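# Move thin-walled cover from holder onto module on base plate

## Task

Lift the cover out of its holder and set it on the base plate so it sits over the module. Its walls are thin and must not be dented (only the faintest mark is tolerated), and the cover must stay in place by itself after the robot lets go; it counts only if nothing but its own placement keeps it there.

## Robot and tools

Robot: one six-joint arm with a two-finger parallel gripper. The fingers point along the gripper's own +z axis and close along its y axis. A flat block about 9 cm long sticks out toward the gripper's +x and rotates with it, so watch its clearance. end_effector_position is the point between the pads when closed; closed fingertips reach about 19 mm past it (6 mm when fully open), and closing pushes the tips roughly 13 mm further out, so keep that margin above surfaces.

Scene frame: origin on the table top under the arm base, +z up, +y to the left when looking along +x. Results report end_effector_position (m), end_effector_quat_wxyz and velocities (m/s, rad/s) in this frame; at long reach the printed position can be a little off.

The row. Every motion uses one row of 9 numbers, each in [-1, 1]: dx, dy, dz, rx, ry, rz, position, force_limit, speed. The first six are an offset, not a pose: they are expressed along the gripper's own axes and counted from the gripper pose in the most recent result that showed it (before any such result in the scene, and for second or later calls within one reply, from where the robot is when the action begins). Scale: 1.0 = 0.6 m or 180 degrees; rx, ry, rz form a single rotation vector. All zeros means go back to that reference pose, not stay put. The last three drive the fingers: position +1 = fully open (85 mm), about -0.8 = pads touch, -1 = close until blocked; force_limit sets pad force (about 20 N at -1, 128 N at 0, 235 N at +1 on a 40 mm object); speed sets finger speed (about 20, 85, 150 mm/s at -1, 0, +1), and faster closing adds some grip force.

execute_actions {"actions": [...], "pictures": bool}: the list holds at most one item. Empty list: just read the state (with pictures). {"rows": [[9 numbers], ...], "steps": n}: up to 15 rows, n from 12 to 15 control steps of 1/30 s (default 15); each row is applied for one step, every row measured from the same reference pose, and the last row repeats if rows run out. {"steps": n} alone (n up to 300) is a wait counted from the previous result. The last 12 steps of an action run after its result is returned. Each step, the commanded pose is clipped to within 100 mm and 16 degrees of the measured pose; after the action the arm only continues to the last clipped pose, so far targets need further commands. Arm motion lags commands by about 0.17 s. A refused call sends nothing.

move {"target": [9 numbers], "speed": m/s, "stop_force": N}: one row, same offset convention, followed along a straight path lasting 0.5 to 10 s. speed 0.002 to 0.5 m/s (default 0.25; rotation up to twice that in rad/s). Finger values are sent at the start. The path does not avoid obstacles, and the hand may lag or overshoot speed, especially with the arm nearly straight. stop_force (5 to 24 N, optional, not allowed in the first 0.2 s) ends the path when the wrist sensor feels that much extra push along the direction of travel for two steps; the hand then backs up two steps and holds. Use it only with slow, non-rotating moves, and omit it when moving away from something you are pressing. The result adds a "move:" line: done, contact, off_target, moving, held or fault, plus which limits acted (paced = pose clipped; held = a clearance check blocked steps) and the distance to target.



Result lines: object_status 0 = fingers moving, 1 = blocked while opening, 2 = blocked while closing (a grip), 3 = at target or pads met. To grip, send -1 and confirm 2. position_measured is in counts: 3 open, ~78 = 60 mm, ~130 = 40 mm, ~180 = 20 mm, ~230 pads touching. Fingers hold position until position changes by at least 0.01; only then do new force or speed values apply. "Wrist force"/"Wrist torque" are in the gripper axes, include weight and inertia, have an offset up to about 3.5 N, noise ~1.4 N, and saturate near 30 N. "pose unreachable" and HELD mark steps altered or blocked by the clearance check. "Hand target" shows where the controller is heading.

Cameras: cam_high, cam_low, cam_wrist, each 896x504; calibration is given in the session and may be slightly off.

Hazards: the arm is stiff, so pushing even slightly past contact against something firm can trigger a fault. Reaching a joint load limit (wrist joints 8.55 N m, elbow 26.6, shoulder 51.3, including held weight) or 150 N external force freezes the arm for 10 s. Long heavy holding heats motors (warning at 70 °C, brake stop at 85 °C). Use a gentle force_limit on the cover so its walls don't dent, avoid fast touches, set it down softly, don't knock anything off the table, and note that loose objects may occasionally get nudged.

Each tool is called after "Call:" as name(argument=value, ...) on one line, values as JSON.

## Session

Call:
execute_actions(actions=[])

Scene clock: 0.00 s of 5600.00 s.
end_effector_position=(+0.5568, +0.0496, +0.3469) position_measured=3 object_status=3 end_effector_quat_wxyz=(+0.507, +0.690, +0.358, +0.374) end_effector_velocity=(-0.000, -0.001, +0.001) end_effector_angular_velocity=(-0.001, -0.001, -0.001)
Joint positions: [ 0.643 -1.052  1.443 -3.854 -2.438  1.425]
Joint velocities: [-0.    -0.002 -0.     0.    -0.    -0.002]
Motor temperatures (°C, as the motors report them): [24 28 30 32 35 39]
Wrist force (N, on the end effector, along its own x y z axes, offset not removed): no reading
Wrist torque (N m, same axes, about the end effector's origin, offset not removed): no reading
Hand target: +0.557, +0.050, +0.347; +0.507, +0.690, +0.358, +0.374
camera_calibration (this result's frames):
cam_wrist: T_world_to_cam=[[0.101214, -0.214576, 0.971449, -0.386721], [-0.6873, -0.721065, -0.0876618, 0.478304], [0.719288, -0.658804, -0.22046, -0.140539], [0, 0, 0, 1]] pos_world=[0.468968, 0.169319, 0.386626]

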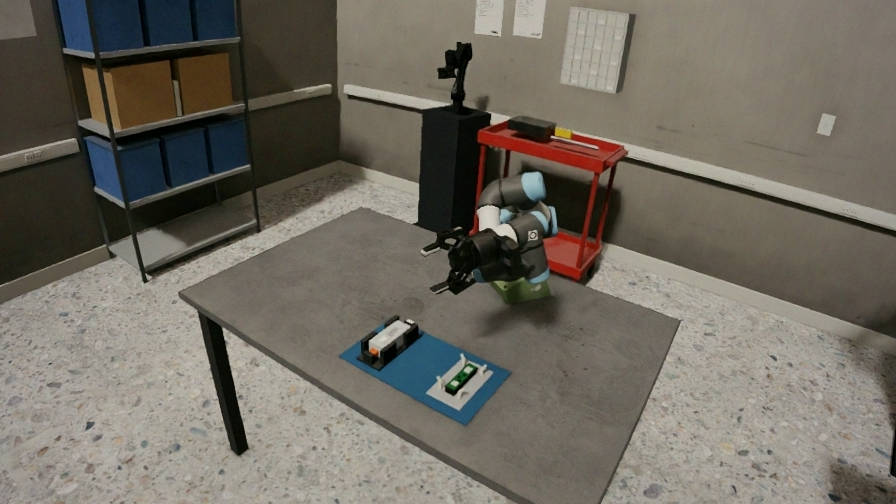

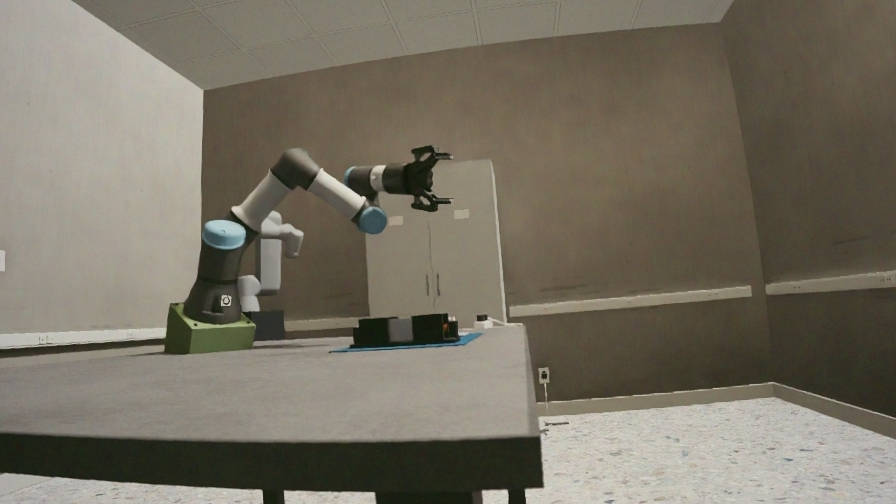

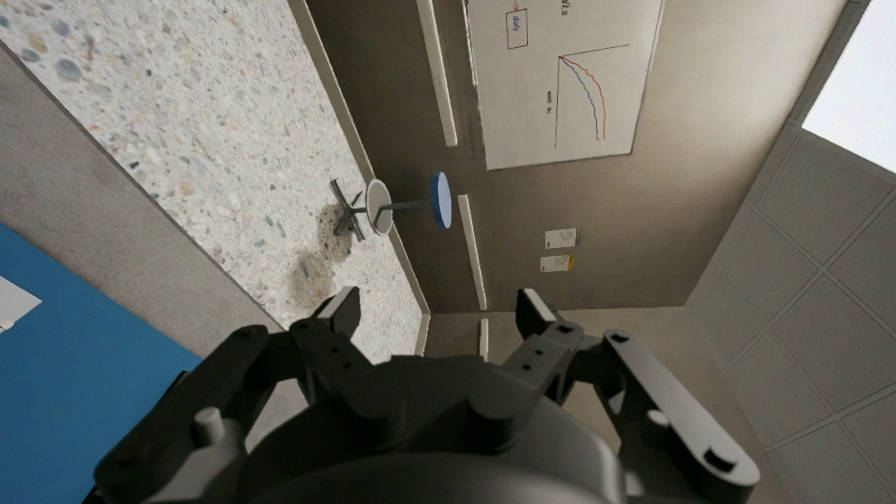

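Call:
move(target=[-0.365,-0.268,0.063,0.307,0.416,-0.567,1,-1,0], speed=0.4)

Scene clock: 4.17 s of 5600.00 s.
end_effector_position=(+0.4701, -0.1207, +0.1504) position_measured=3 object_status=3 end_effector_quat_wxyz=(+0.001, -0.000, +1.000, -0.001) end_effector_velocity=(-0.000, -0.001, -0.001) end_effector_angular_velocity=(-0.004, +0.013, +0.006)
Joint positions: [-0.281 -1.505  1.25  -1.734 -1.612 -0.497]
Joint velocities: [ 0.005  0.015 -0.021  0.016 -0.011 -0.001]
Motor temperatures (°C, as the motors report them): [24 28 30 32 35 39]
Wrist force (N, on the end effector, along its own x y z axes, offset not removed): [1.2 2.8 -0.3]
Wrist torque (N m, same axes, about the end effector's origin, offset not removed): [0.51 -0.28 0.12]
Hand target: +0.470, -0.121, +0.150; +0.000, -0.001, +1.000, -0.001
Off the commanded pose: 0.000 m, 0 deg.
Kept back: nothing.
move: done
camera_calibration (this result's frames):
cam_wrist: T_world_to_cam=[[-0.00972181, 0.999808, 0.0170392, 0.11862], [0.961142, 0.00464188, 0.276014, -0.463323], [0.275882, 0.0190605, -0.961003, 0.167984], [0, 0, 0, 1]] pos_world=[0.400129, -0.119649, 0.287296]

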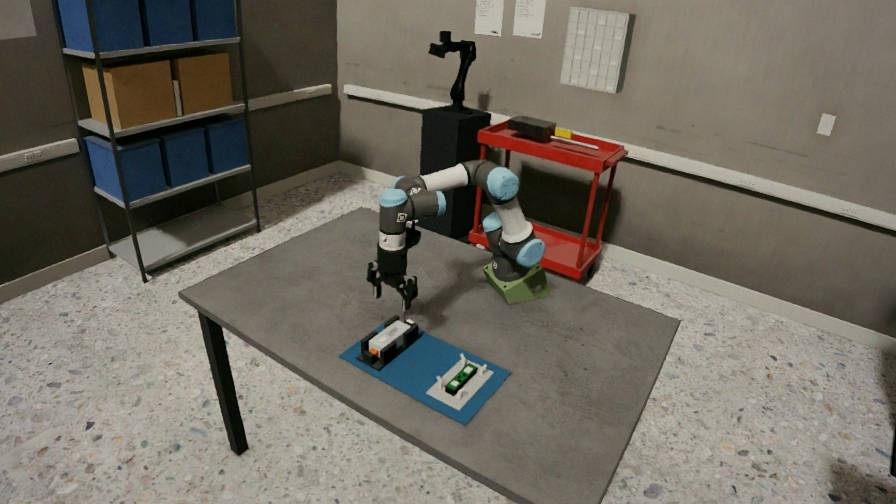

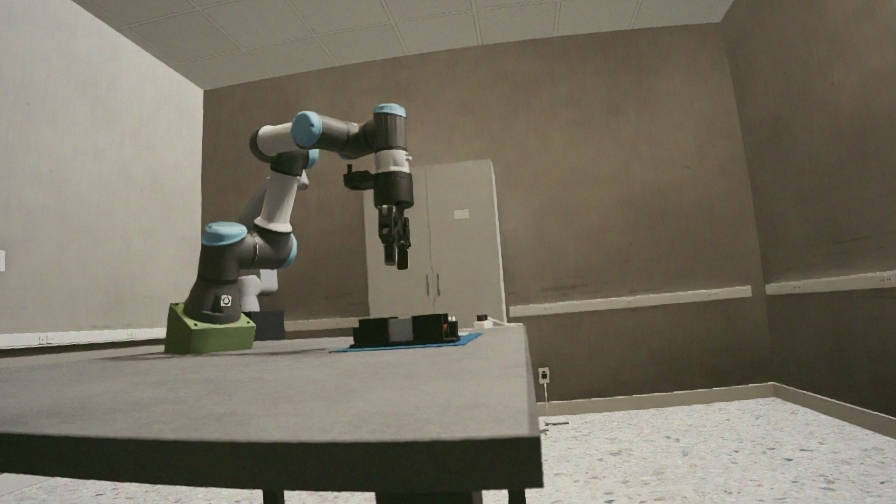

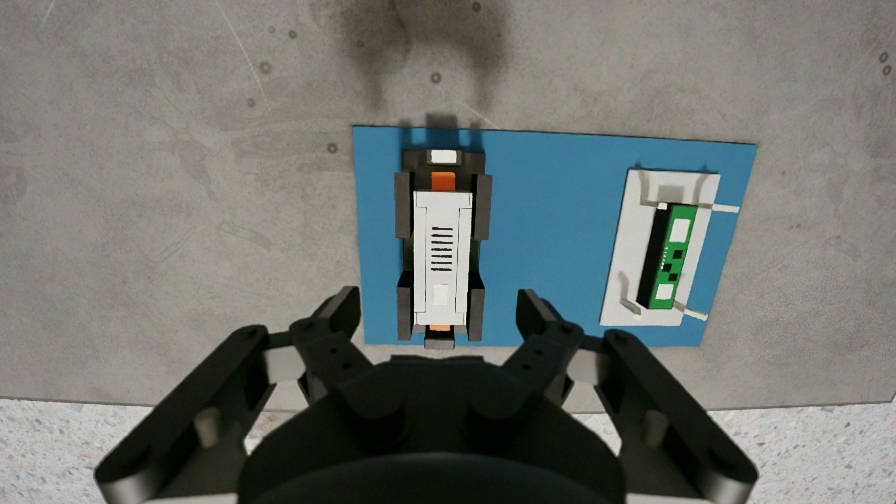

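Call:
move(target=[-0.017,0.005,0.125,0,0,0,0.6,-1,0])

Call:
zoom_image(camera="cam_wrist", region=[340, 160, 540, 360])

Call:
zoom_image(camera="cam_low", region=[340, 270, 480, 360])

Scene clock: 5.77 s of 5600.00 s.
end_effector_position=(+0.4804, -0.1178, +0.0756) position_measured=53 object_status=3 end_effector_quat_wxyz=(+0.001, -0.000, +1.000, -0.001) end_effector_velocity=(+0.001, -0.000, -0.002) end_effector_angular_velocity=(-0.001, -0.002, -0.000)
Joint positions: [-0.267 -1.371  1.405 -2.023 -1.618 -0.485]
Joint velocities: [ 0.001  0.006  0.002 -0.01  -0.001  0.001]
Motor temperatures (°C, as the motors report them): [24 28 30 32 35 39]
Wrist force (N, on the end effector, along its own x y z axes, offset not removed): [0.7 2.7 -1.2]
Wrist torque (N m, same axes, about the end effector's origin, offset not removed): [0.48 -0.05 0.03]
Hand target: +0.480, -0.118, +0.075; +0.001, -0.000, +1.000, -0.001
Off the commanded pose: 0.000 m, 0 deg.
Kept back: nothing.
move: done
camera_calibration (this result's frames):
cam_wrist: T_world_to_cam=[[-0.00972254, 0.999806, 0.0171291, 0.117095], [0.961185, 0.0046207, 0.275867, -0.45263], [0.275734, 0.0191463, -0.961043, 0.0933192], [0, 0, 0, 1]] pos_world=[0.410468, -0.116768, 0.212544]

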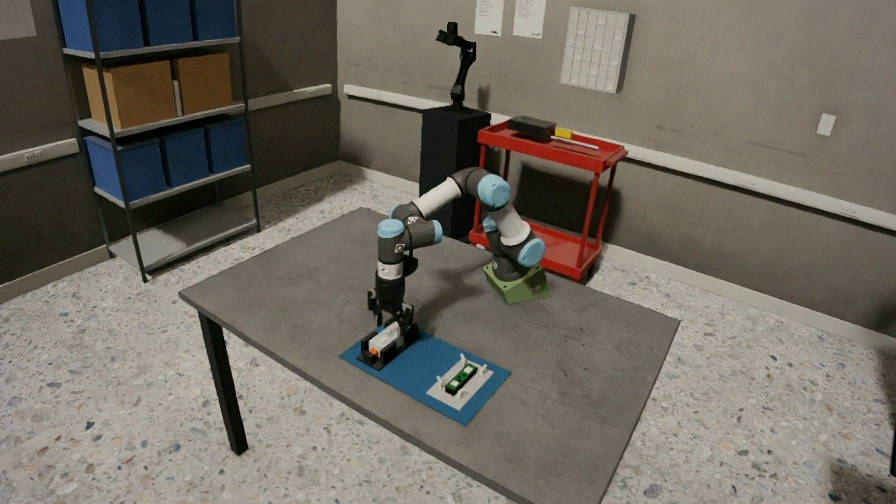

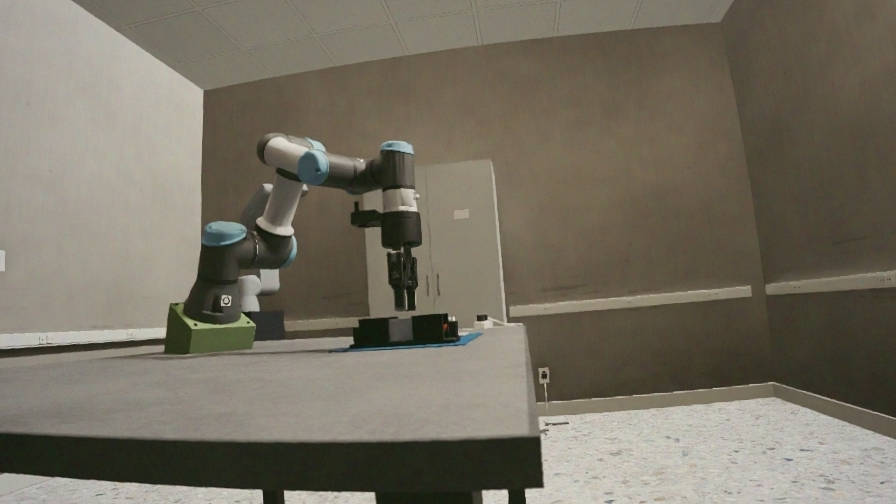

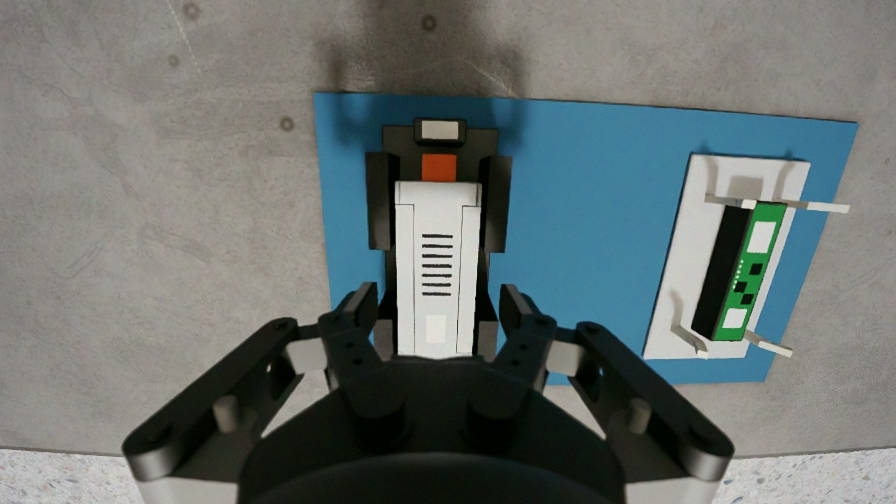

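Region (340, 160, 540, 360) of cam_wrist's 896x504 image, scaled by 2.520, with more detail than that image has.

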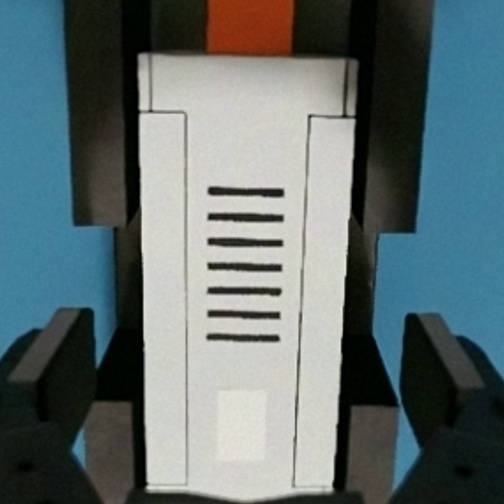

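Region (340, 270, 480, 360) of cam_low's 896x504 image, scaled by 3.600, with more detail than that image has; it fills the top 324 rows of this view, and the rest is white.

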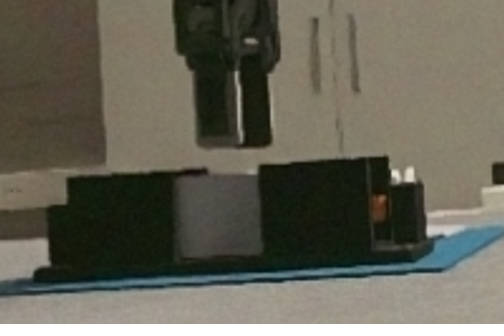

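Call:
move(target=[0.003,-0.0022,0.072,0,0,0.001,0.42,-1,-1], speed=0.06, stop_force=10)

Call:
move(target=[0,0,0,0,0,0,-1,-1,-1])

Call:
zoom_image(camera="cam_low", region=[340, 270, 480, 360])

Call:
move(target=[0,0,-0.004,0,0,0,-1,-1,-1], speed=0.004)

Scene clock: 7.50 s of 5600.00 s.
end_effector_position=(+0.4787, -0.1191, +0.0326) position_measured=76 object_status=3 end_effector_quat_wxyz=(+0.001, +0.001, +1.000, -0.001) end_effector_velocity=(-0.000, +0.000, -0.003) end_effector_angular_velocity=(+0.001, +0.001, +0.000)
Joint positions: [-0.279 -1.29   1.489 -2.188 -1.613 -0.492]
Joint velocities: [-0.001  0.006  0.003 -0.009  0.001 -0.001]
Motor temperatures (°C, as the motors report them): [24 28 30 32 35 39]
Wrist force (N, on the end effector, along its own x y z axes, offset not removed): [0.3 1.2 0.1]
Wrist torque (N m, same axes, about the end effector's origin, offset not removed): [0.31 -0.05 0.09]
Hand target: +0.479, -0.119, +0.032; +0.001, +0.001, +1.000, -0.001
Off the commanded pose: 0.000 m, 0 deg.
Kept back: nothing.
move: done
camera_calibration (this result's frames):
cam_wrist: T_world_to_cam=[[-0.00659592, 0.999831, 0.017171, 0.117699], [0.961217, 0.00160483, 0.275788, -0.439503], [0.275714, 0.0183241, -0.961065, 0.052415], [0, 0, 0, 1]] pos_world=[0.408782, -0.117934, 0.169563]

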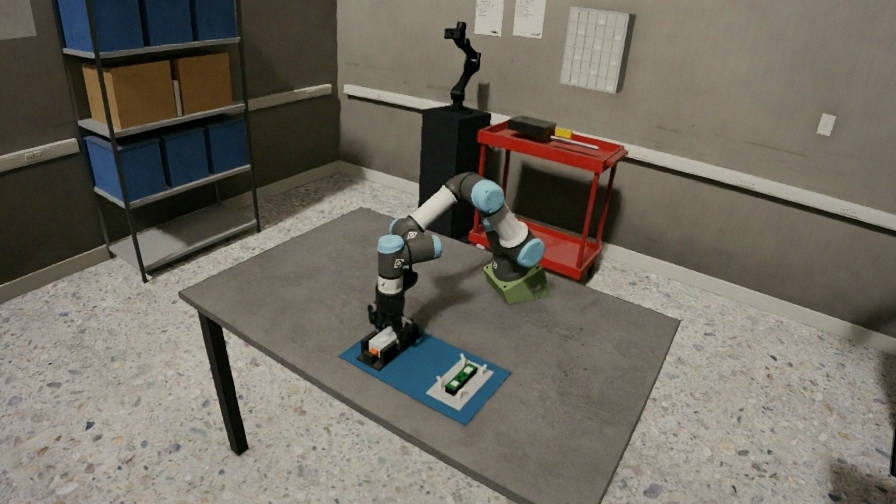

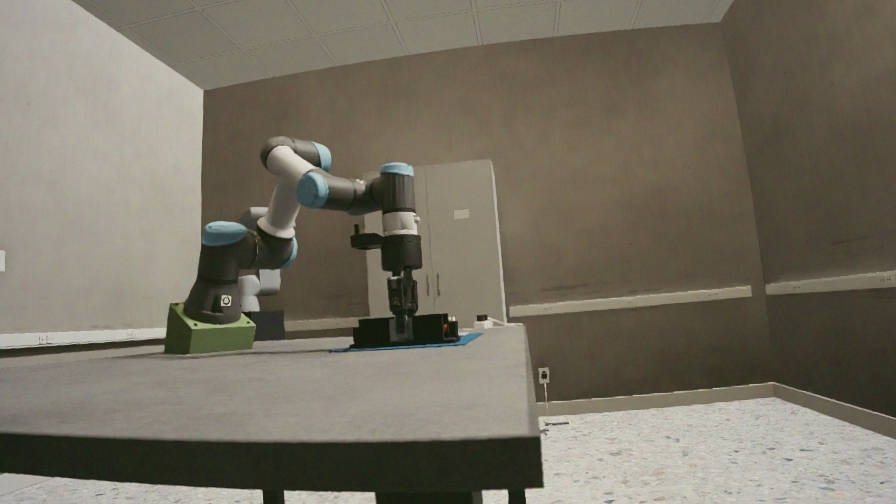

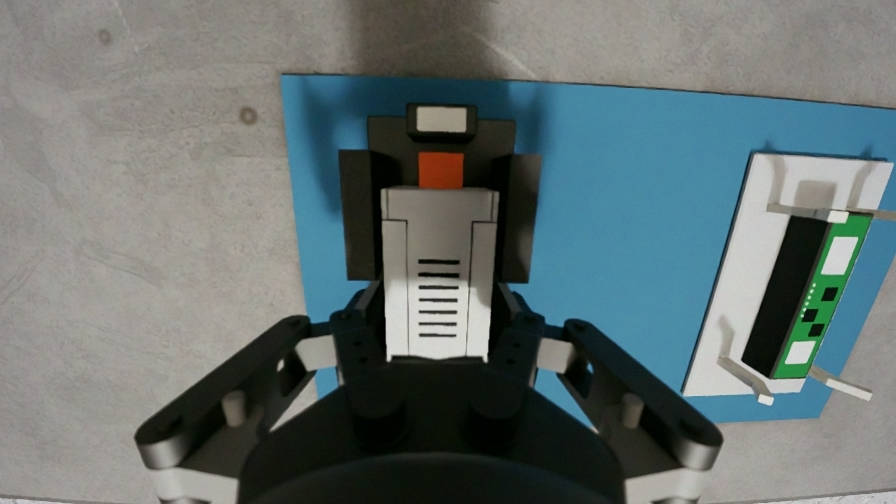

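Scene clock: 8.60 s of 5600.00 s.
end_effector_position=(+0.4787, -0.1192, +0.0327) position_measured=119 object_status=0 end_effector_quat_wxyz=(+0.001, +0.001, +1.000, -0.001) end_effector_velocity=(-0.000, +0.000, -0.000) end_effector_angular_velocity=(+0.001, +0.001, +0.002)
Joint positions: [-0.279 -1.29   1.489 -2.188 -1.613 -0.492]
Joint velocities: [-0.     0.     0.001  0.     0.    -0.002]
Motor temperatures (°C, as the motors report them): [24 28 30 32 35 39]
Wrist force (N, on the end effector, along its own x y z axes, offset not removed): [-1.1 -1.5 -3.1]
Wrist torque (N m, same axes, about the end effector's origin, offset not removed): [0.06 0.33 0.04]
Hand target: +0.479, -0.119, +0.033; +0.001, +0.001, +1.000, -0.001
Off the commanded pose: 0.000 m, 0 deg.
Kept back: nothing.
move: done
camera_calibration (this result's frames):
cam_wrist: T_world_to_cam=[[-0.00658625, 0.999832, 0.0171168, 0.117718], [0.961189, 0.00160861, 0.275886, -0.439527], [0.275812, 0.0182696, -0.961038, 0.0523926], [0, 0, 0, 1]] pos_world=[0.408793, -0.117949, 0.169596]

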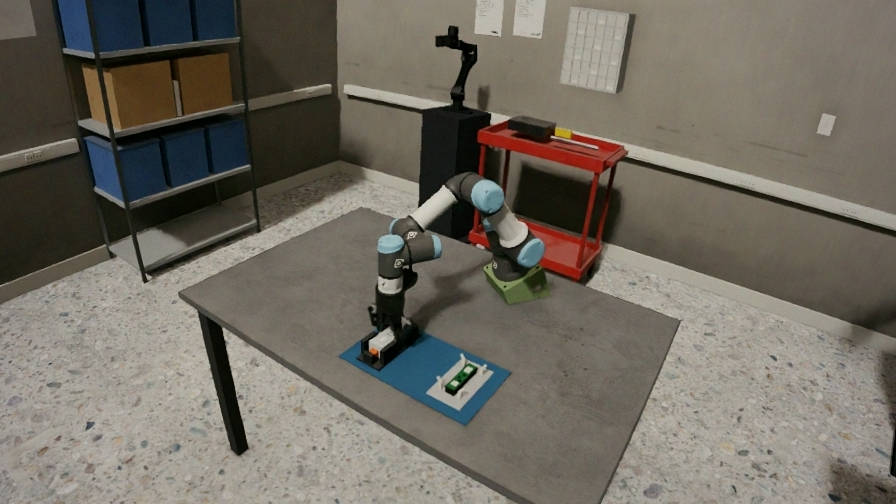

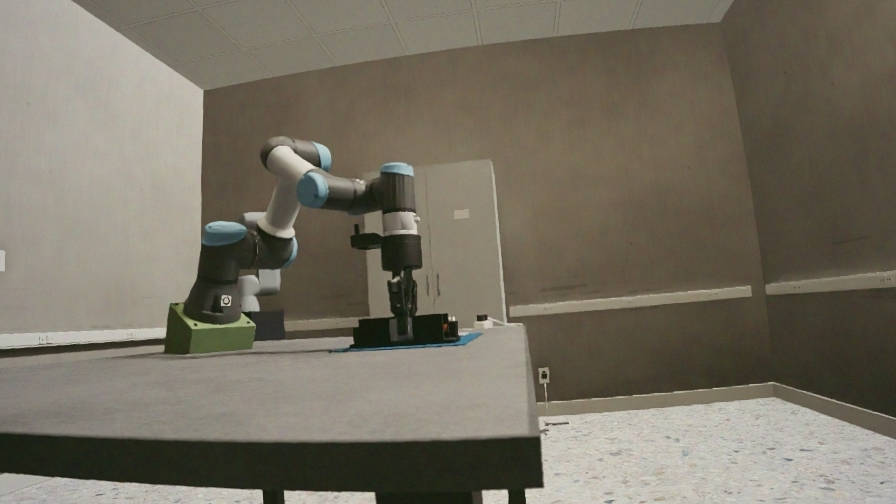

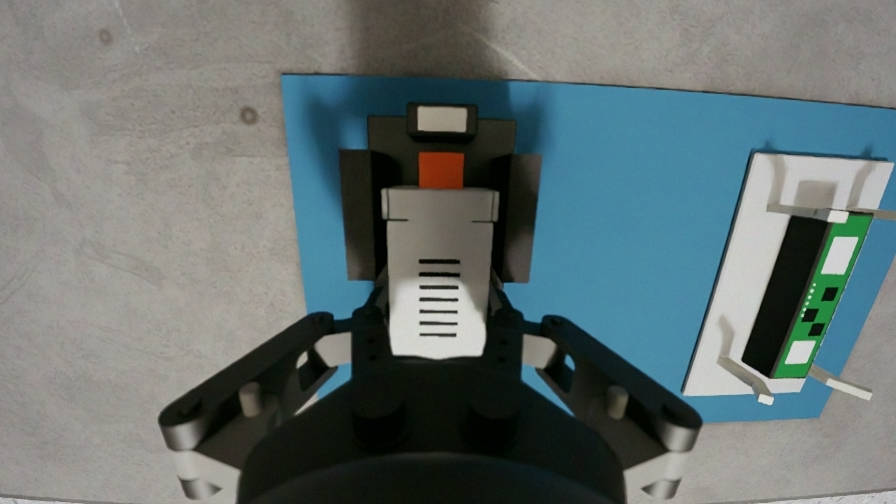

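Region (340, 270, 480, 360) of cam_low's 896x504 image, scaled by 3.600, with more detail than that image has; it fills the top 324 rows of this view, and the rest is white.

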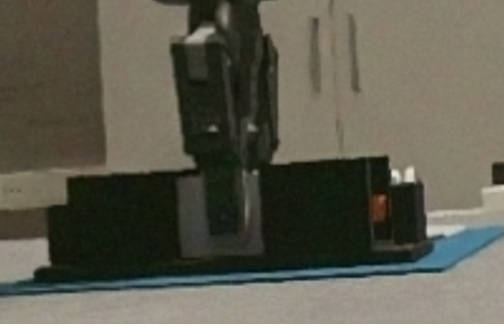

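Scene clock: 9.43 s of 5600.00 s.
end_effector_position=(+0.4787, -0.1192, +0.0350) position_measured=119 object_status=2 end_effector_quat_wxyz=(+0.001, +0.001, +1.000, -0.001) end_effector_velocity=(+0.000, +0.000, +0.001) end_effector_angular_velocity=(+0.000, -0.001, +0.001)
Joint positions: [-0.278 -1.295  1.486 -2.18  -1.613 -0.492]
Joint velocities: [ 0.    -0.002 -0.001  0.003  0.    -0.001]
Motor temperatures (°C, as the motors report them): [24 28 30 32 35 39]
Wrist force (N, on the end effector, along its own x y z axes, offset not removed): [-1.0 0.6 6.8]
Wrist torque (N m, same axes, about the end effector's origin, offset not removed): [0.51 0.18 -0.01]
Hand target: +0.479, -0.119, +0.035; +0.001, +0.001, +1.000, -0.001
Off the commanded pose: 0.000 m, 0 deg.
Kept back: nothing.
move: done
camera_calibration (this result's frames):
cam_wrist: T_world_to_cam=[[-0.00658088, 0.999831, 0.0171421, 0.117666], [0.961186, 0.00159626, 0.275897, -0.440161], [0.275823, 0.0182924, -0.961034, 0.0546187], [0, 0, 0, 1]] pos_world=[0.408786, -0.117943, 0.171912]

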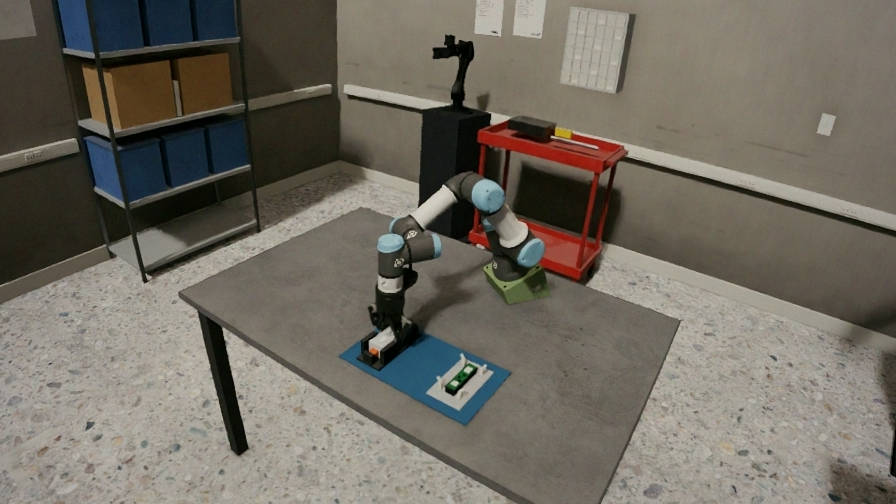

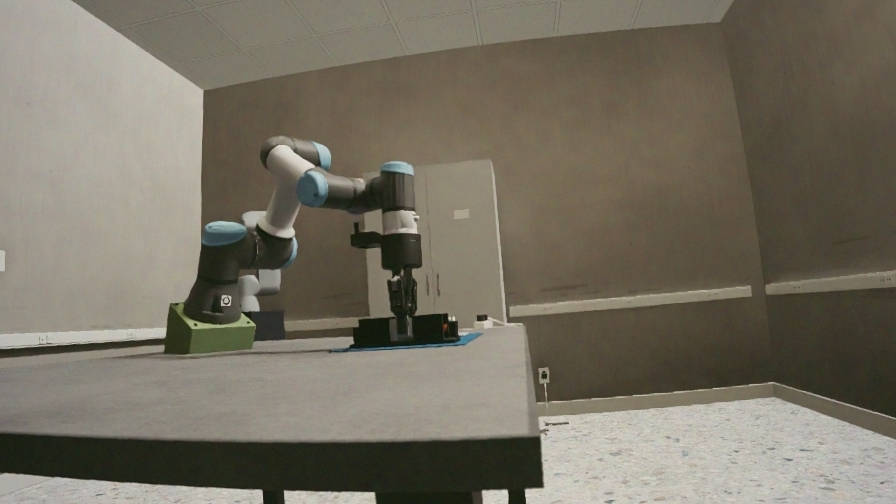

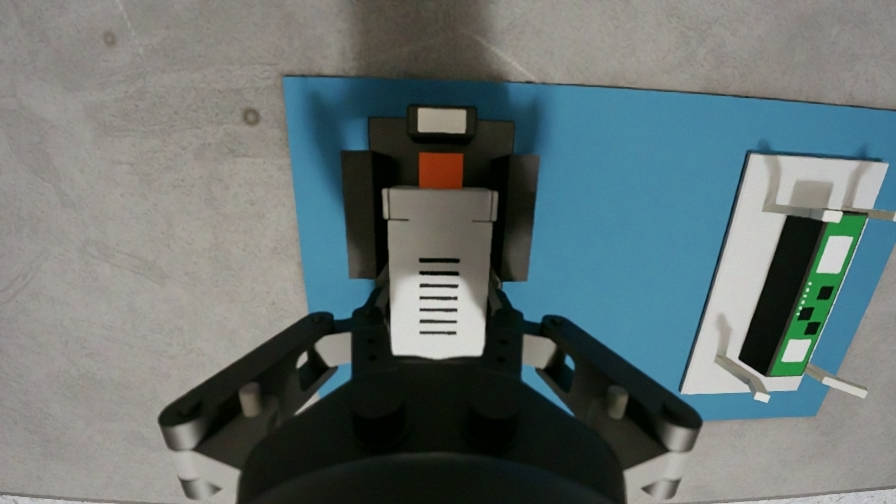

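Softer walls this time; slipping. Step up modestly.

Call:
move(target=[0,0,0,0,0,0,-0.98,-0.9,-1])

Call:
move(target=[0,0,-0.005,0,0,0,-0.98,-0.9,-1], speed=0.004)

Scene clock: 10.43 s of 5600.00 s.
end_effector_position=(+0.4788, -0.1192, +0.0350) position_measured=124 object_status=2 end_effector_quat_wxyz=(+0.001, +0.001, +1.000, -0.001) end_effector_velocity=(-0.000, +0.000, -0.000) end_effector_angular_velocity=(+0.001, +0.000, -0.000)
Joint positions: [-0.278 -1.296  1.485 -2.18  -1.613 -0.492]
Joint velocities: [ 0.     0.001  0.    -0.     0.001  0.   ]
Motor temperatures (°C, as the motors report them): [24 28 30 32 35 39]
Wrist force (N, on the end effector, along its own x y z axes, offset not removed): [2.4 -1.7 -4.9]
Wrist torque (N m, same axes, about the end effector's origin, offset not removed): [0.15 -0.07 0.00]
Hand target: +0.479, -0.119, +0.035; +0.001, +0.001, +1.000, -0.001
Off the commanded pose: 0.000 m, 0 deg.
Kept back: nothing.
move: done
camera_calibration (this result's frames):
cam_wrist: T_world_to_cam=[[-0.00660039, 0.999833, 0.0170145, 0.117697], [0.961151, 0.00164796, 0.276017, -0.440188], [0.275943, 0.0181753, -0.961002, 0.0546054], [0, 0, 0, 1]] pos_world=[0.408796, -0.117944, 0.171973]

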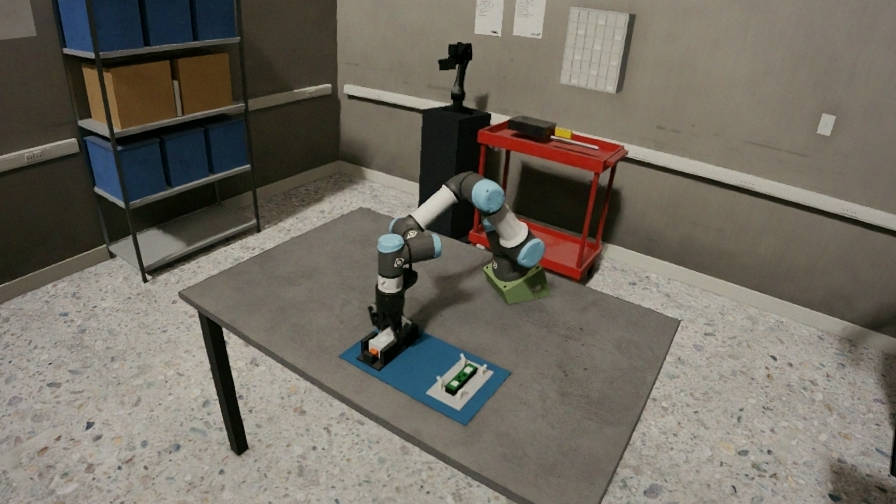

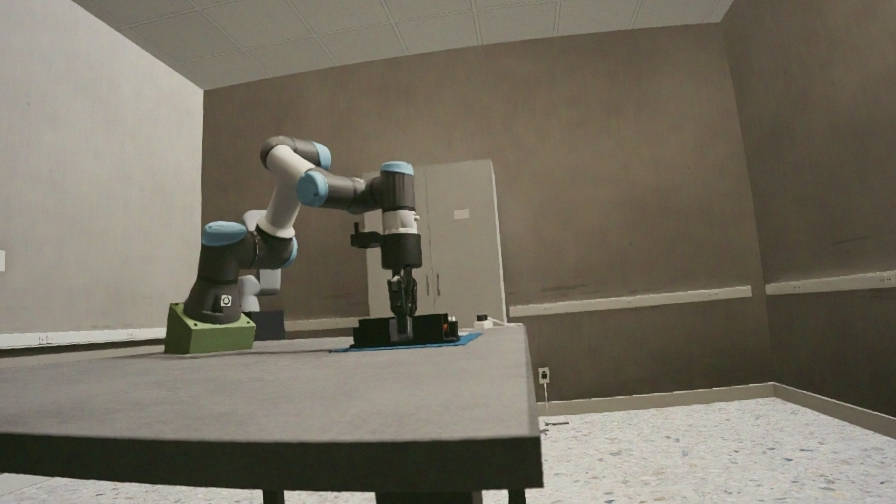

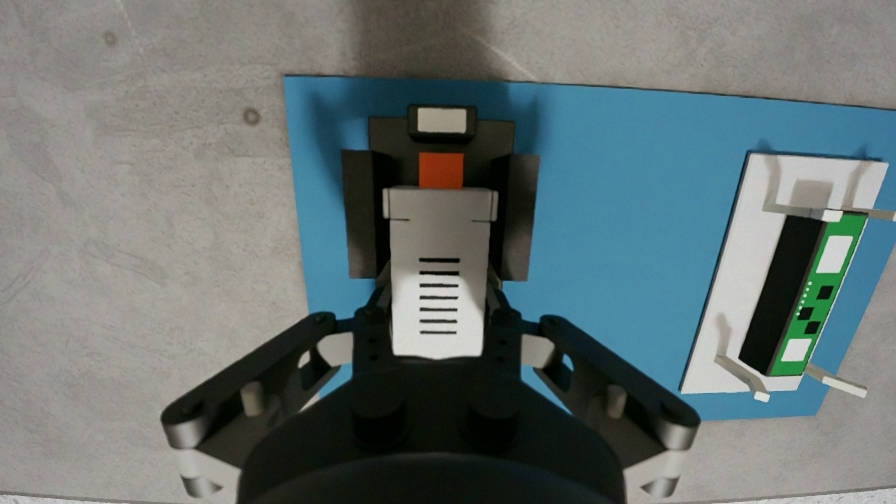

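Scene clock: 11.40 s of 5600.00 s.
end_effector_position=(+0.4787, -0.1192, +0.0380) position_measured=124 object_status=2 end_effector_quat_wxyz=(+0.001, +0.001, +1.000, -0.001) end_effector_velocity=(+0.000, -0.001, +0.001) end_effector_angular_velocity=(-0.002, -0.001, +0.001)
Joint positions: [-0.278 -1.302  1.482 -2.169 -1.613 -0.492]
Joint velocities: [ 0.    -0.002 -0.002  0.003 -0.001 -0.001]
Motor temperatures (°C, as the motors report them): [24 28 30 32 35 39]
Wrist force (N, on the end effector, along its own x y z axes, offset not removed): [-0.6 0.7 5.3]
Wrist torque (N m, same axes, about the end effector's origin, offset not removed): [0.21 0.08 0.01]
Hand target: +0.479, -0.119, +0.038; +0.001, +0.001, +1.000, -0.001
Off the commanded pose: 0.000 m, 0 deg.
Kept back: nothing.
move: done
camera_calibration (this result's frames):
cam_wrist: T_world_to_cam=[[-0.00660487, 0.999833, 0.0170587, 0.117628], [0.961146, 0.0016397, 0.276037, -0.440987], [0.275963, 0.0182191, -0.960996, 0.0574036], [0, 0, 0, 1]] pos_world=[0.408788, -0.117931, 0.174887]

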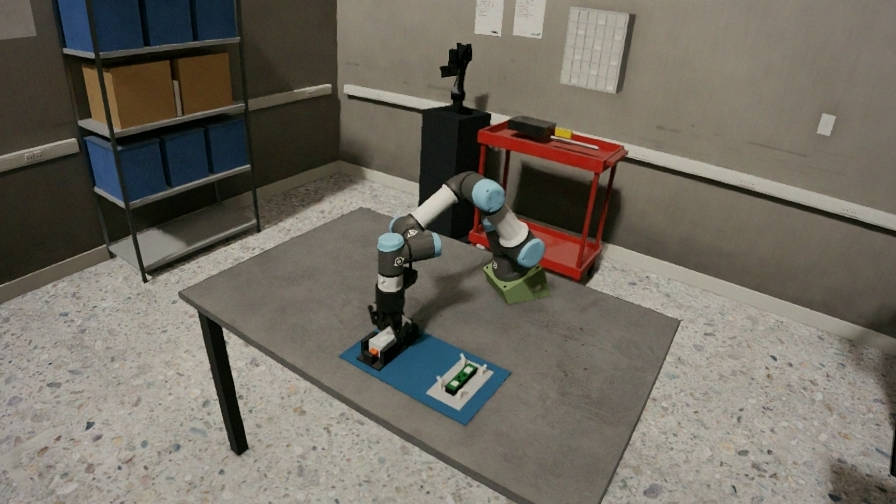

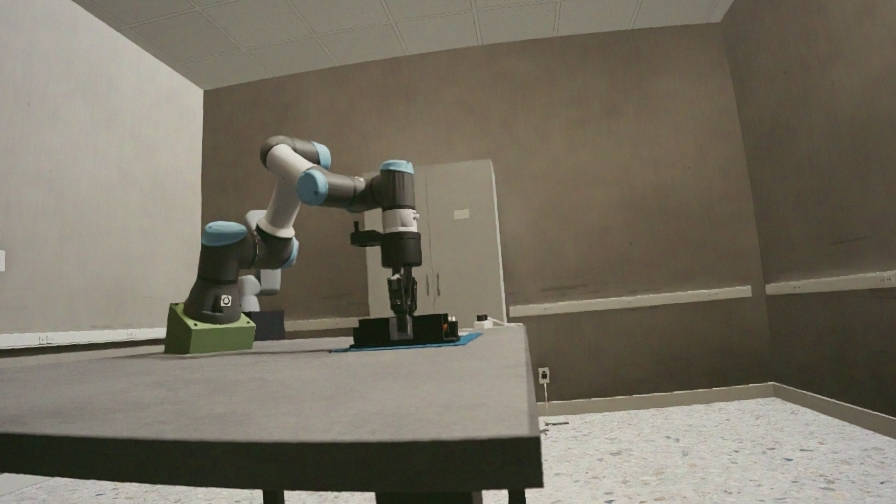

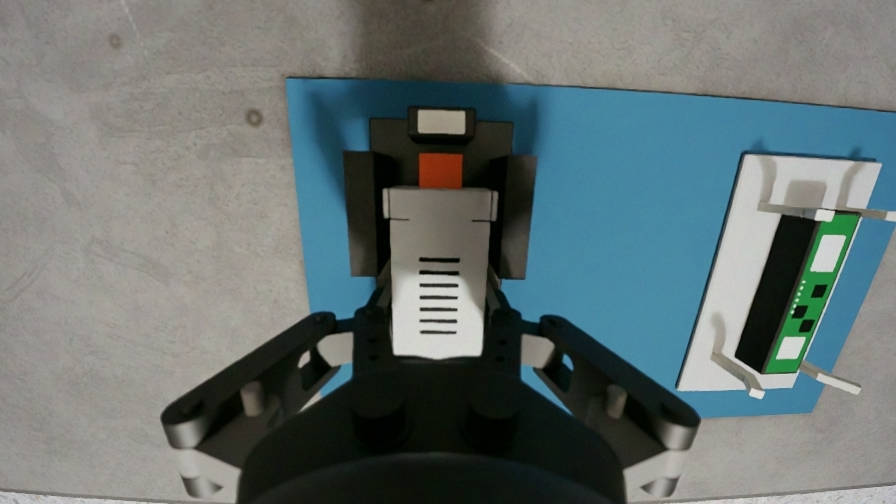

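Following.

Call:
move(target=[0,0,-0.014,0,0,0,-0.98,-0.9,-1], speed=0.005)

Scene clock: 13.63 s of 5600.00 s.
end_effector_position=(+0.4787, -0.1191, +0.0462) position_measured=124 object_status=2 end_effector_quat_wxyz=(+0.001, +0.001, +1.000, -0.001) end_effector_velocity=(-0.000, +0.000, +0.001) end_effector_angular_velocity=(+0.001, +0.001, +0.001)
Joint positions: [-0.277 -1.321  1.469 -2.139 -1.614 -0.491]
Joint velocities: [ 0.    -0.002 -0.002  0.004  0.    -0.   ]
Motor temperatures (°C, as the motors report them): [24 28 30 32 35 39]
Wrist force (N, on the end effector, along its own x y z axes, offset not removed): [-0.4 0.4 7.3]
Wrist torque (N m, same axes, about the end effector's origin, offset not removed): [0.18 0.01 0.10]
Hand target: +0.479, -0.119, +0.046; +0.001, +0.001, +1.000, -0.001
Off the commanded pose: 0.000 m, 0 deg.
Kept back: nothing.
move: done
camera_calibration (this result's frames):
cam_wrist: T_world_to_cam=[[-0.00660378, 0.999833, 0.017056, 0.117471], [0.961143, 0.00163924, 0.276044, -0.443252], [0.27597, 0.0182162, -0.960994, 0.0653771], [0, 0, 0, 1]] pos_world=[0.408762, -0.117916, 0.183181]

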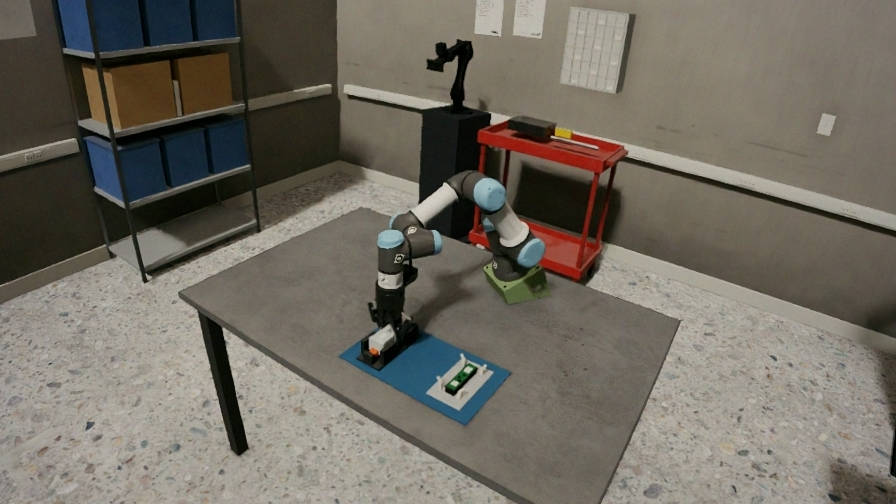

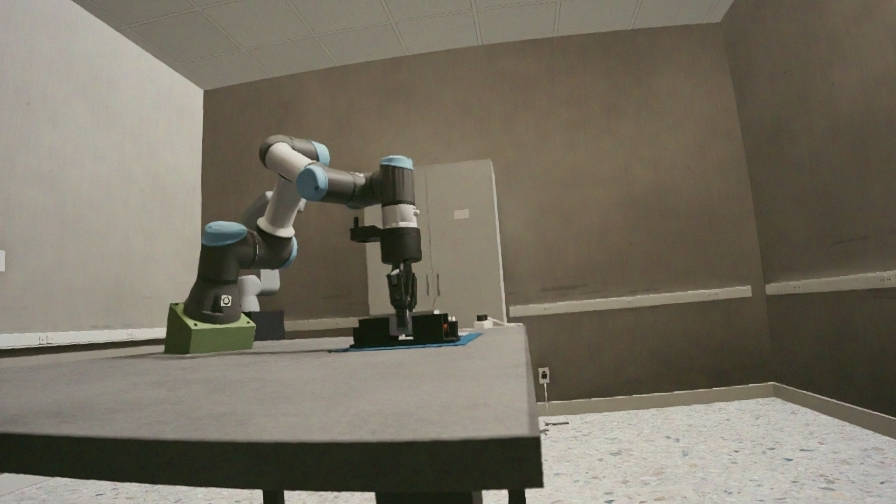

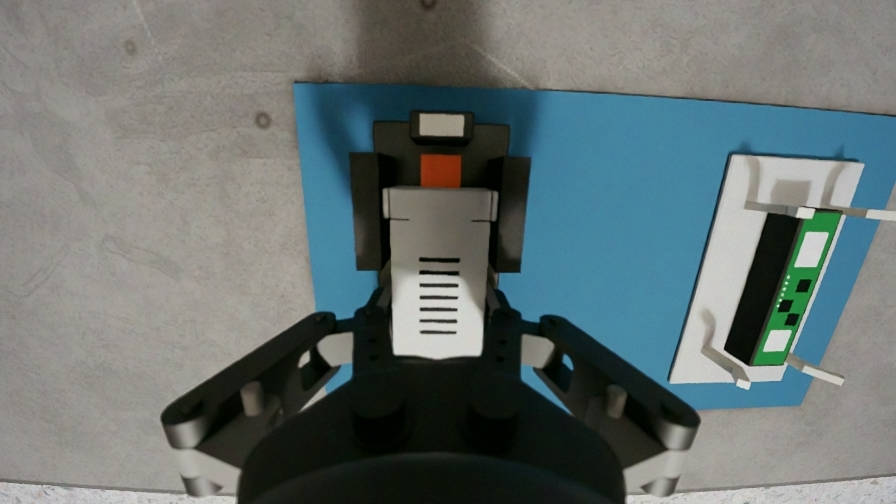

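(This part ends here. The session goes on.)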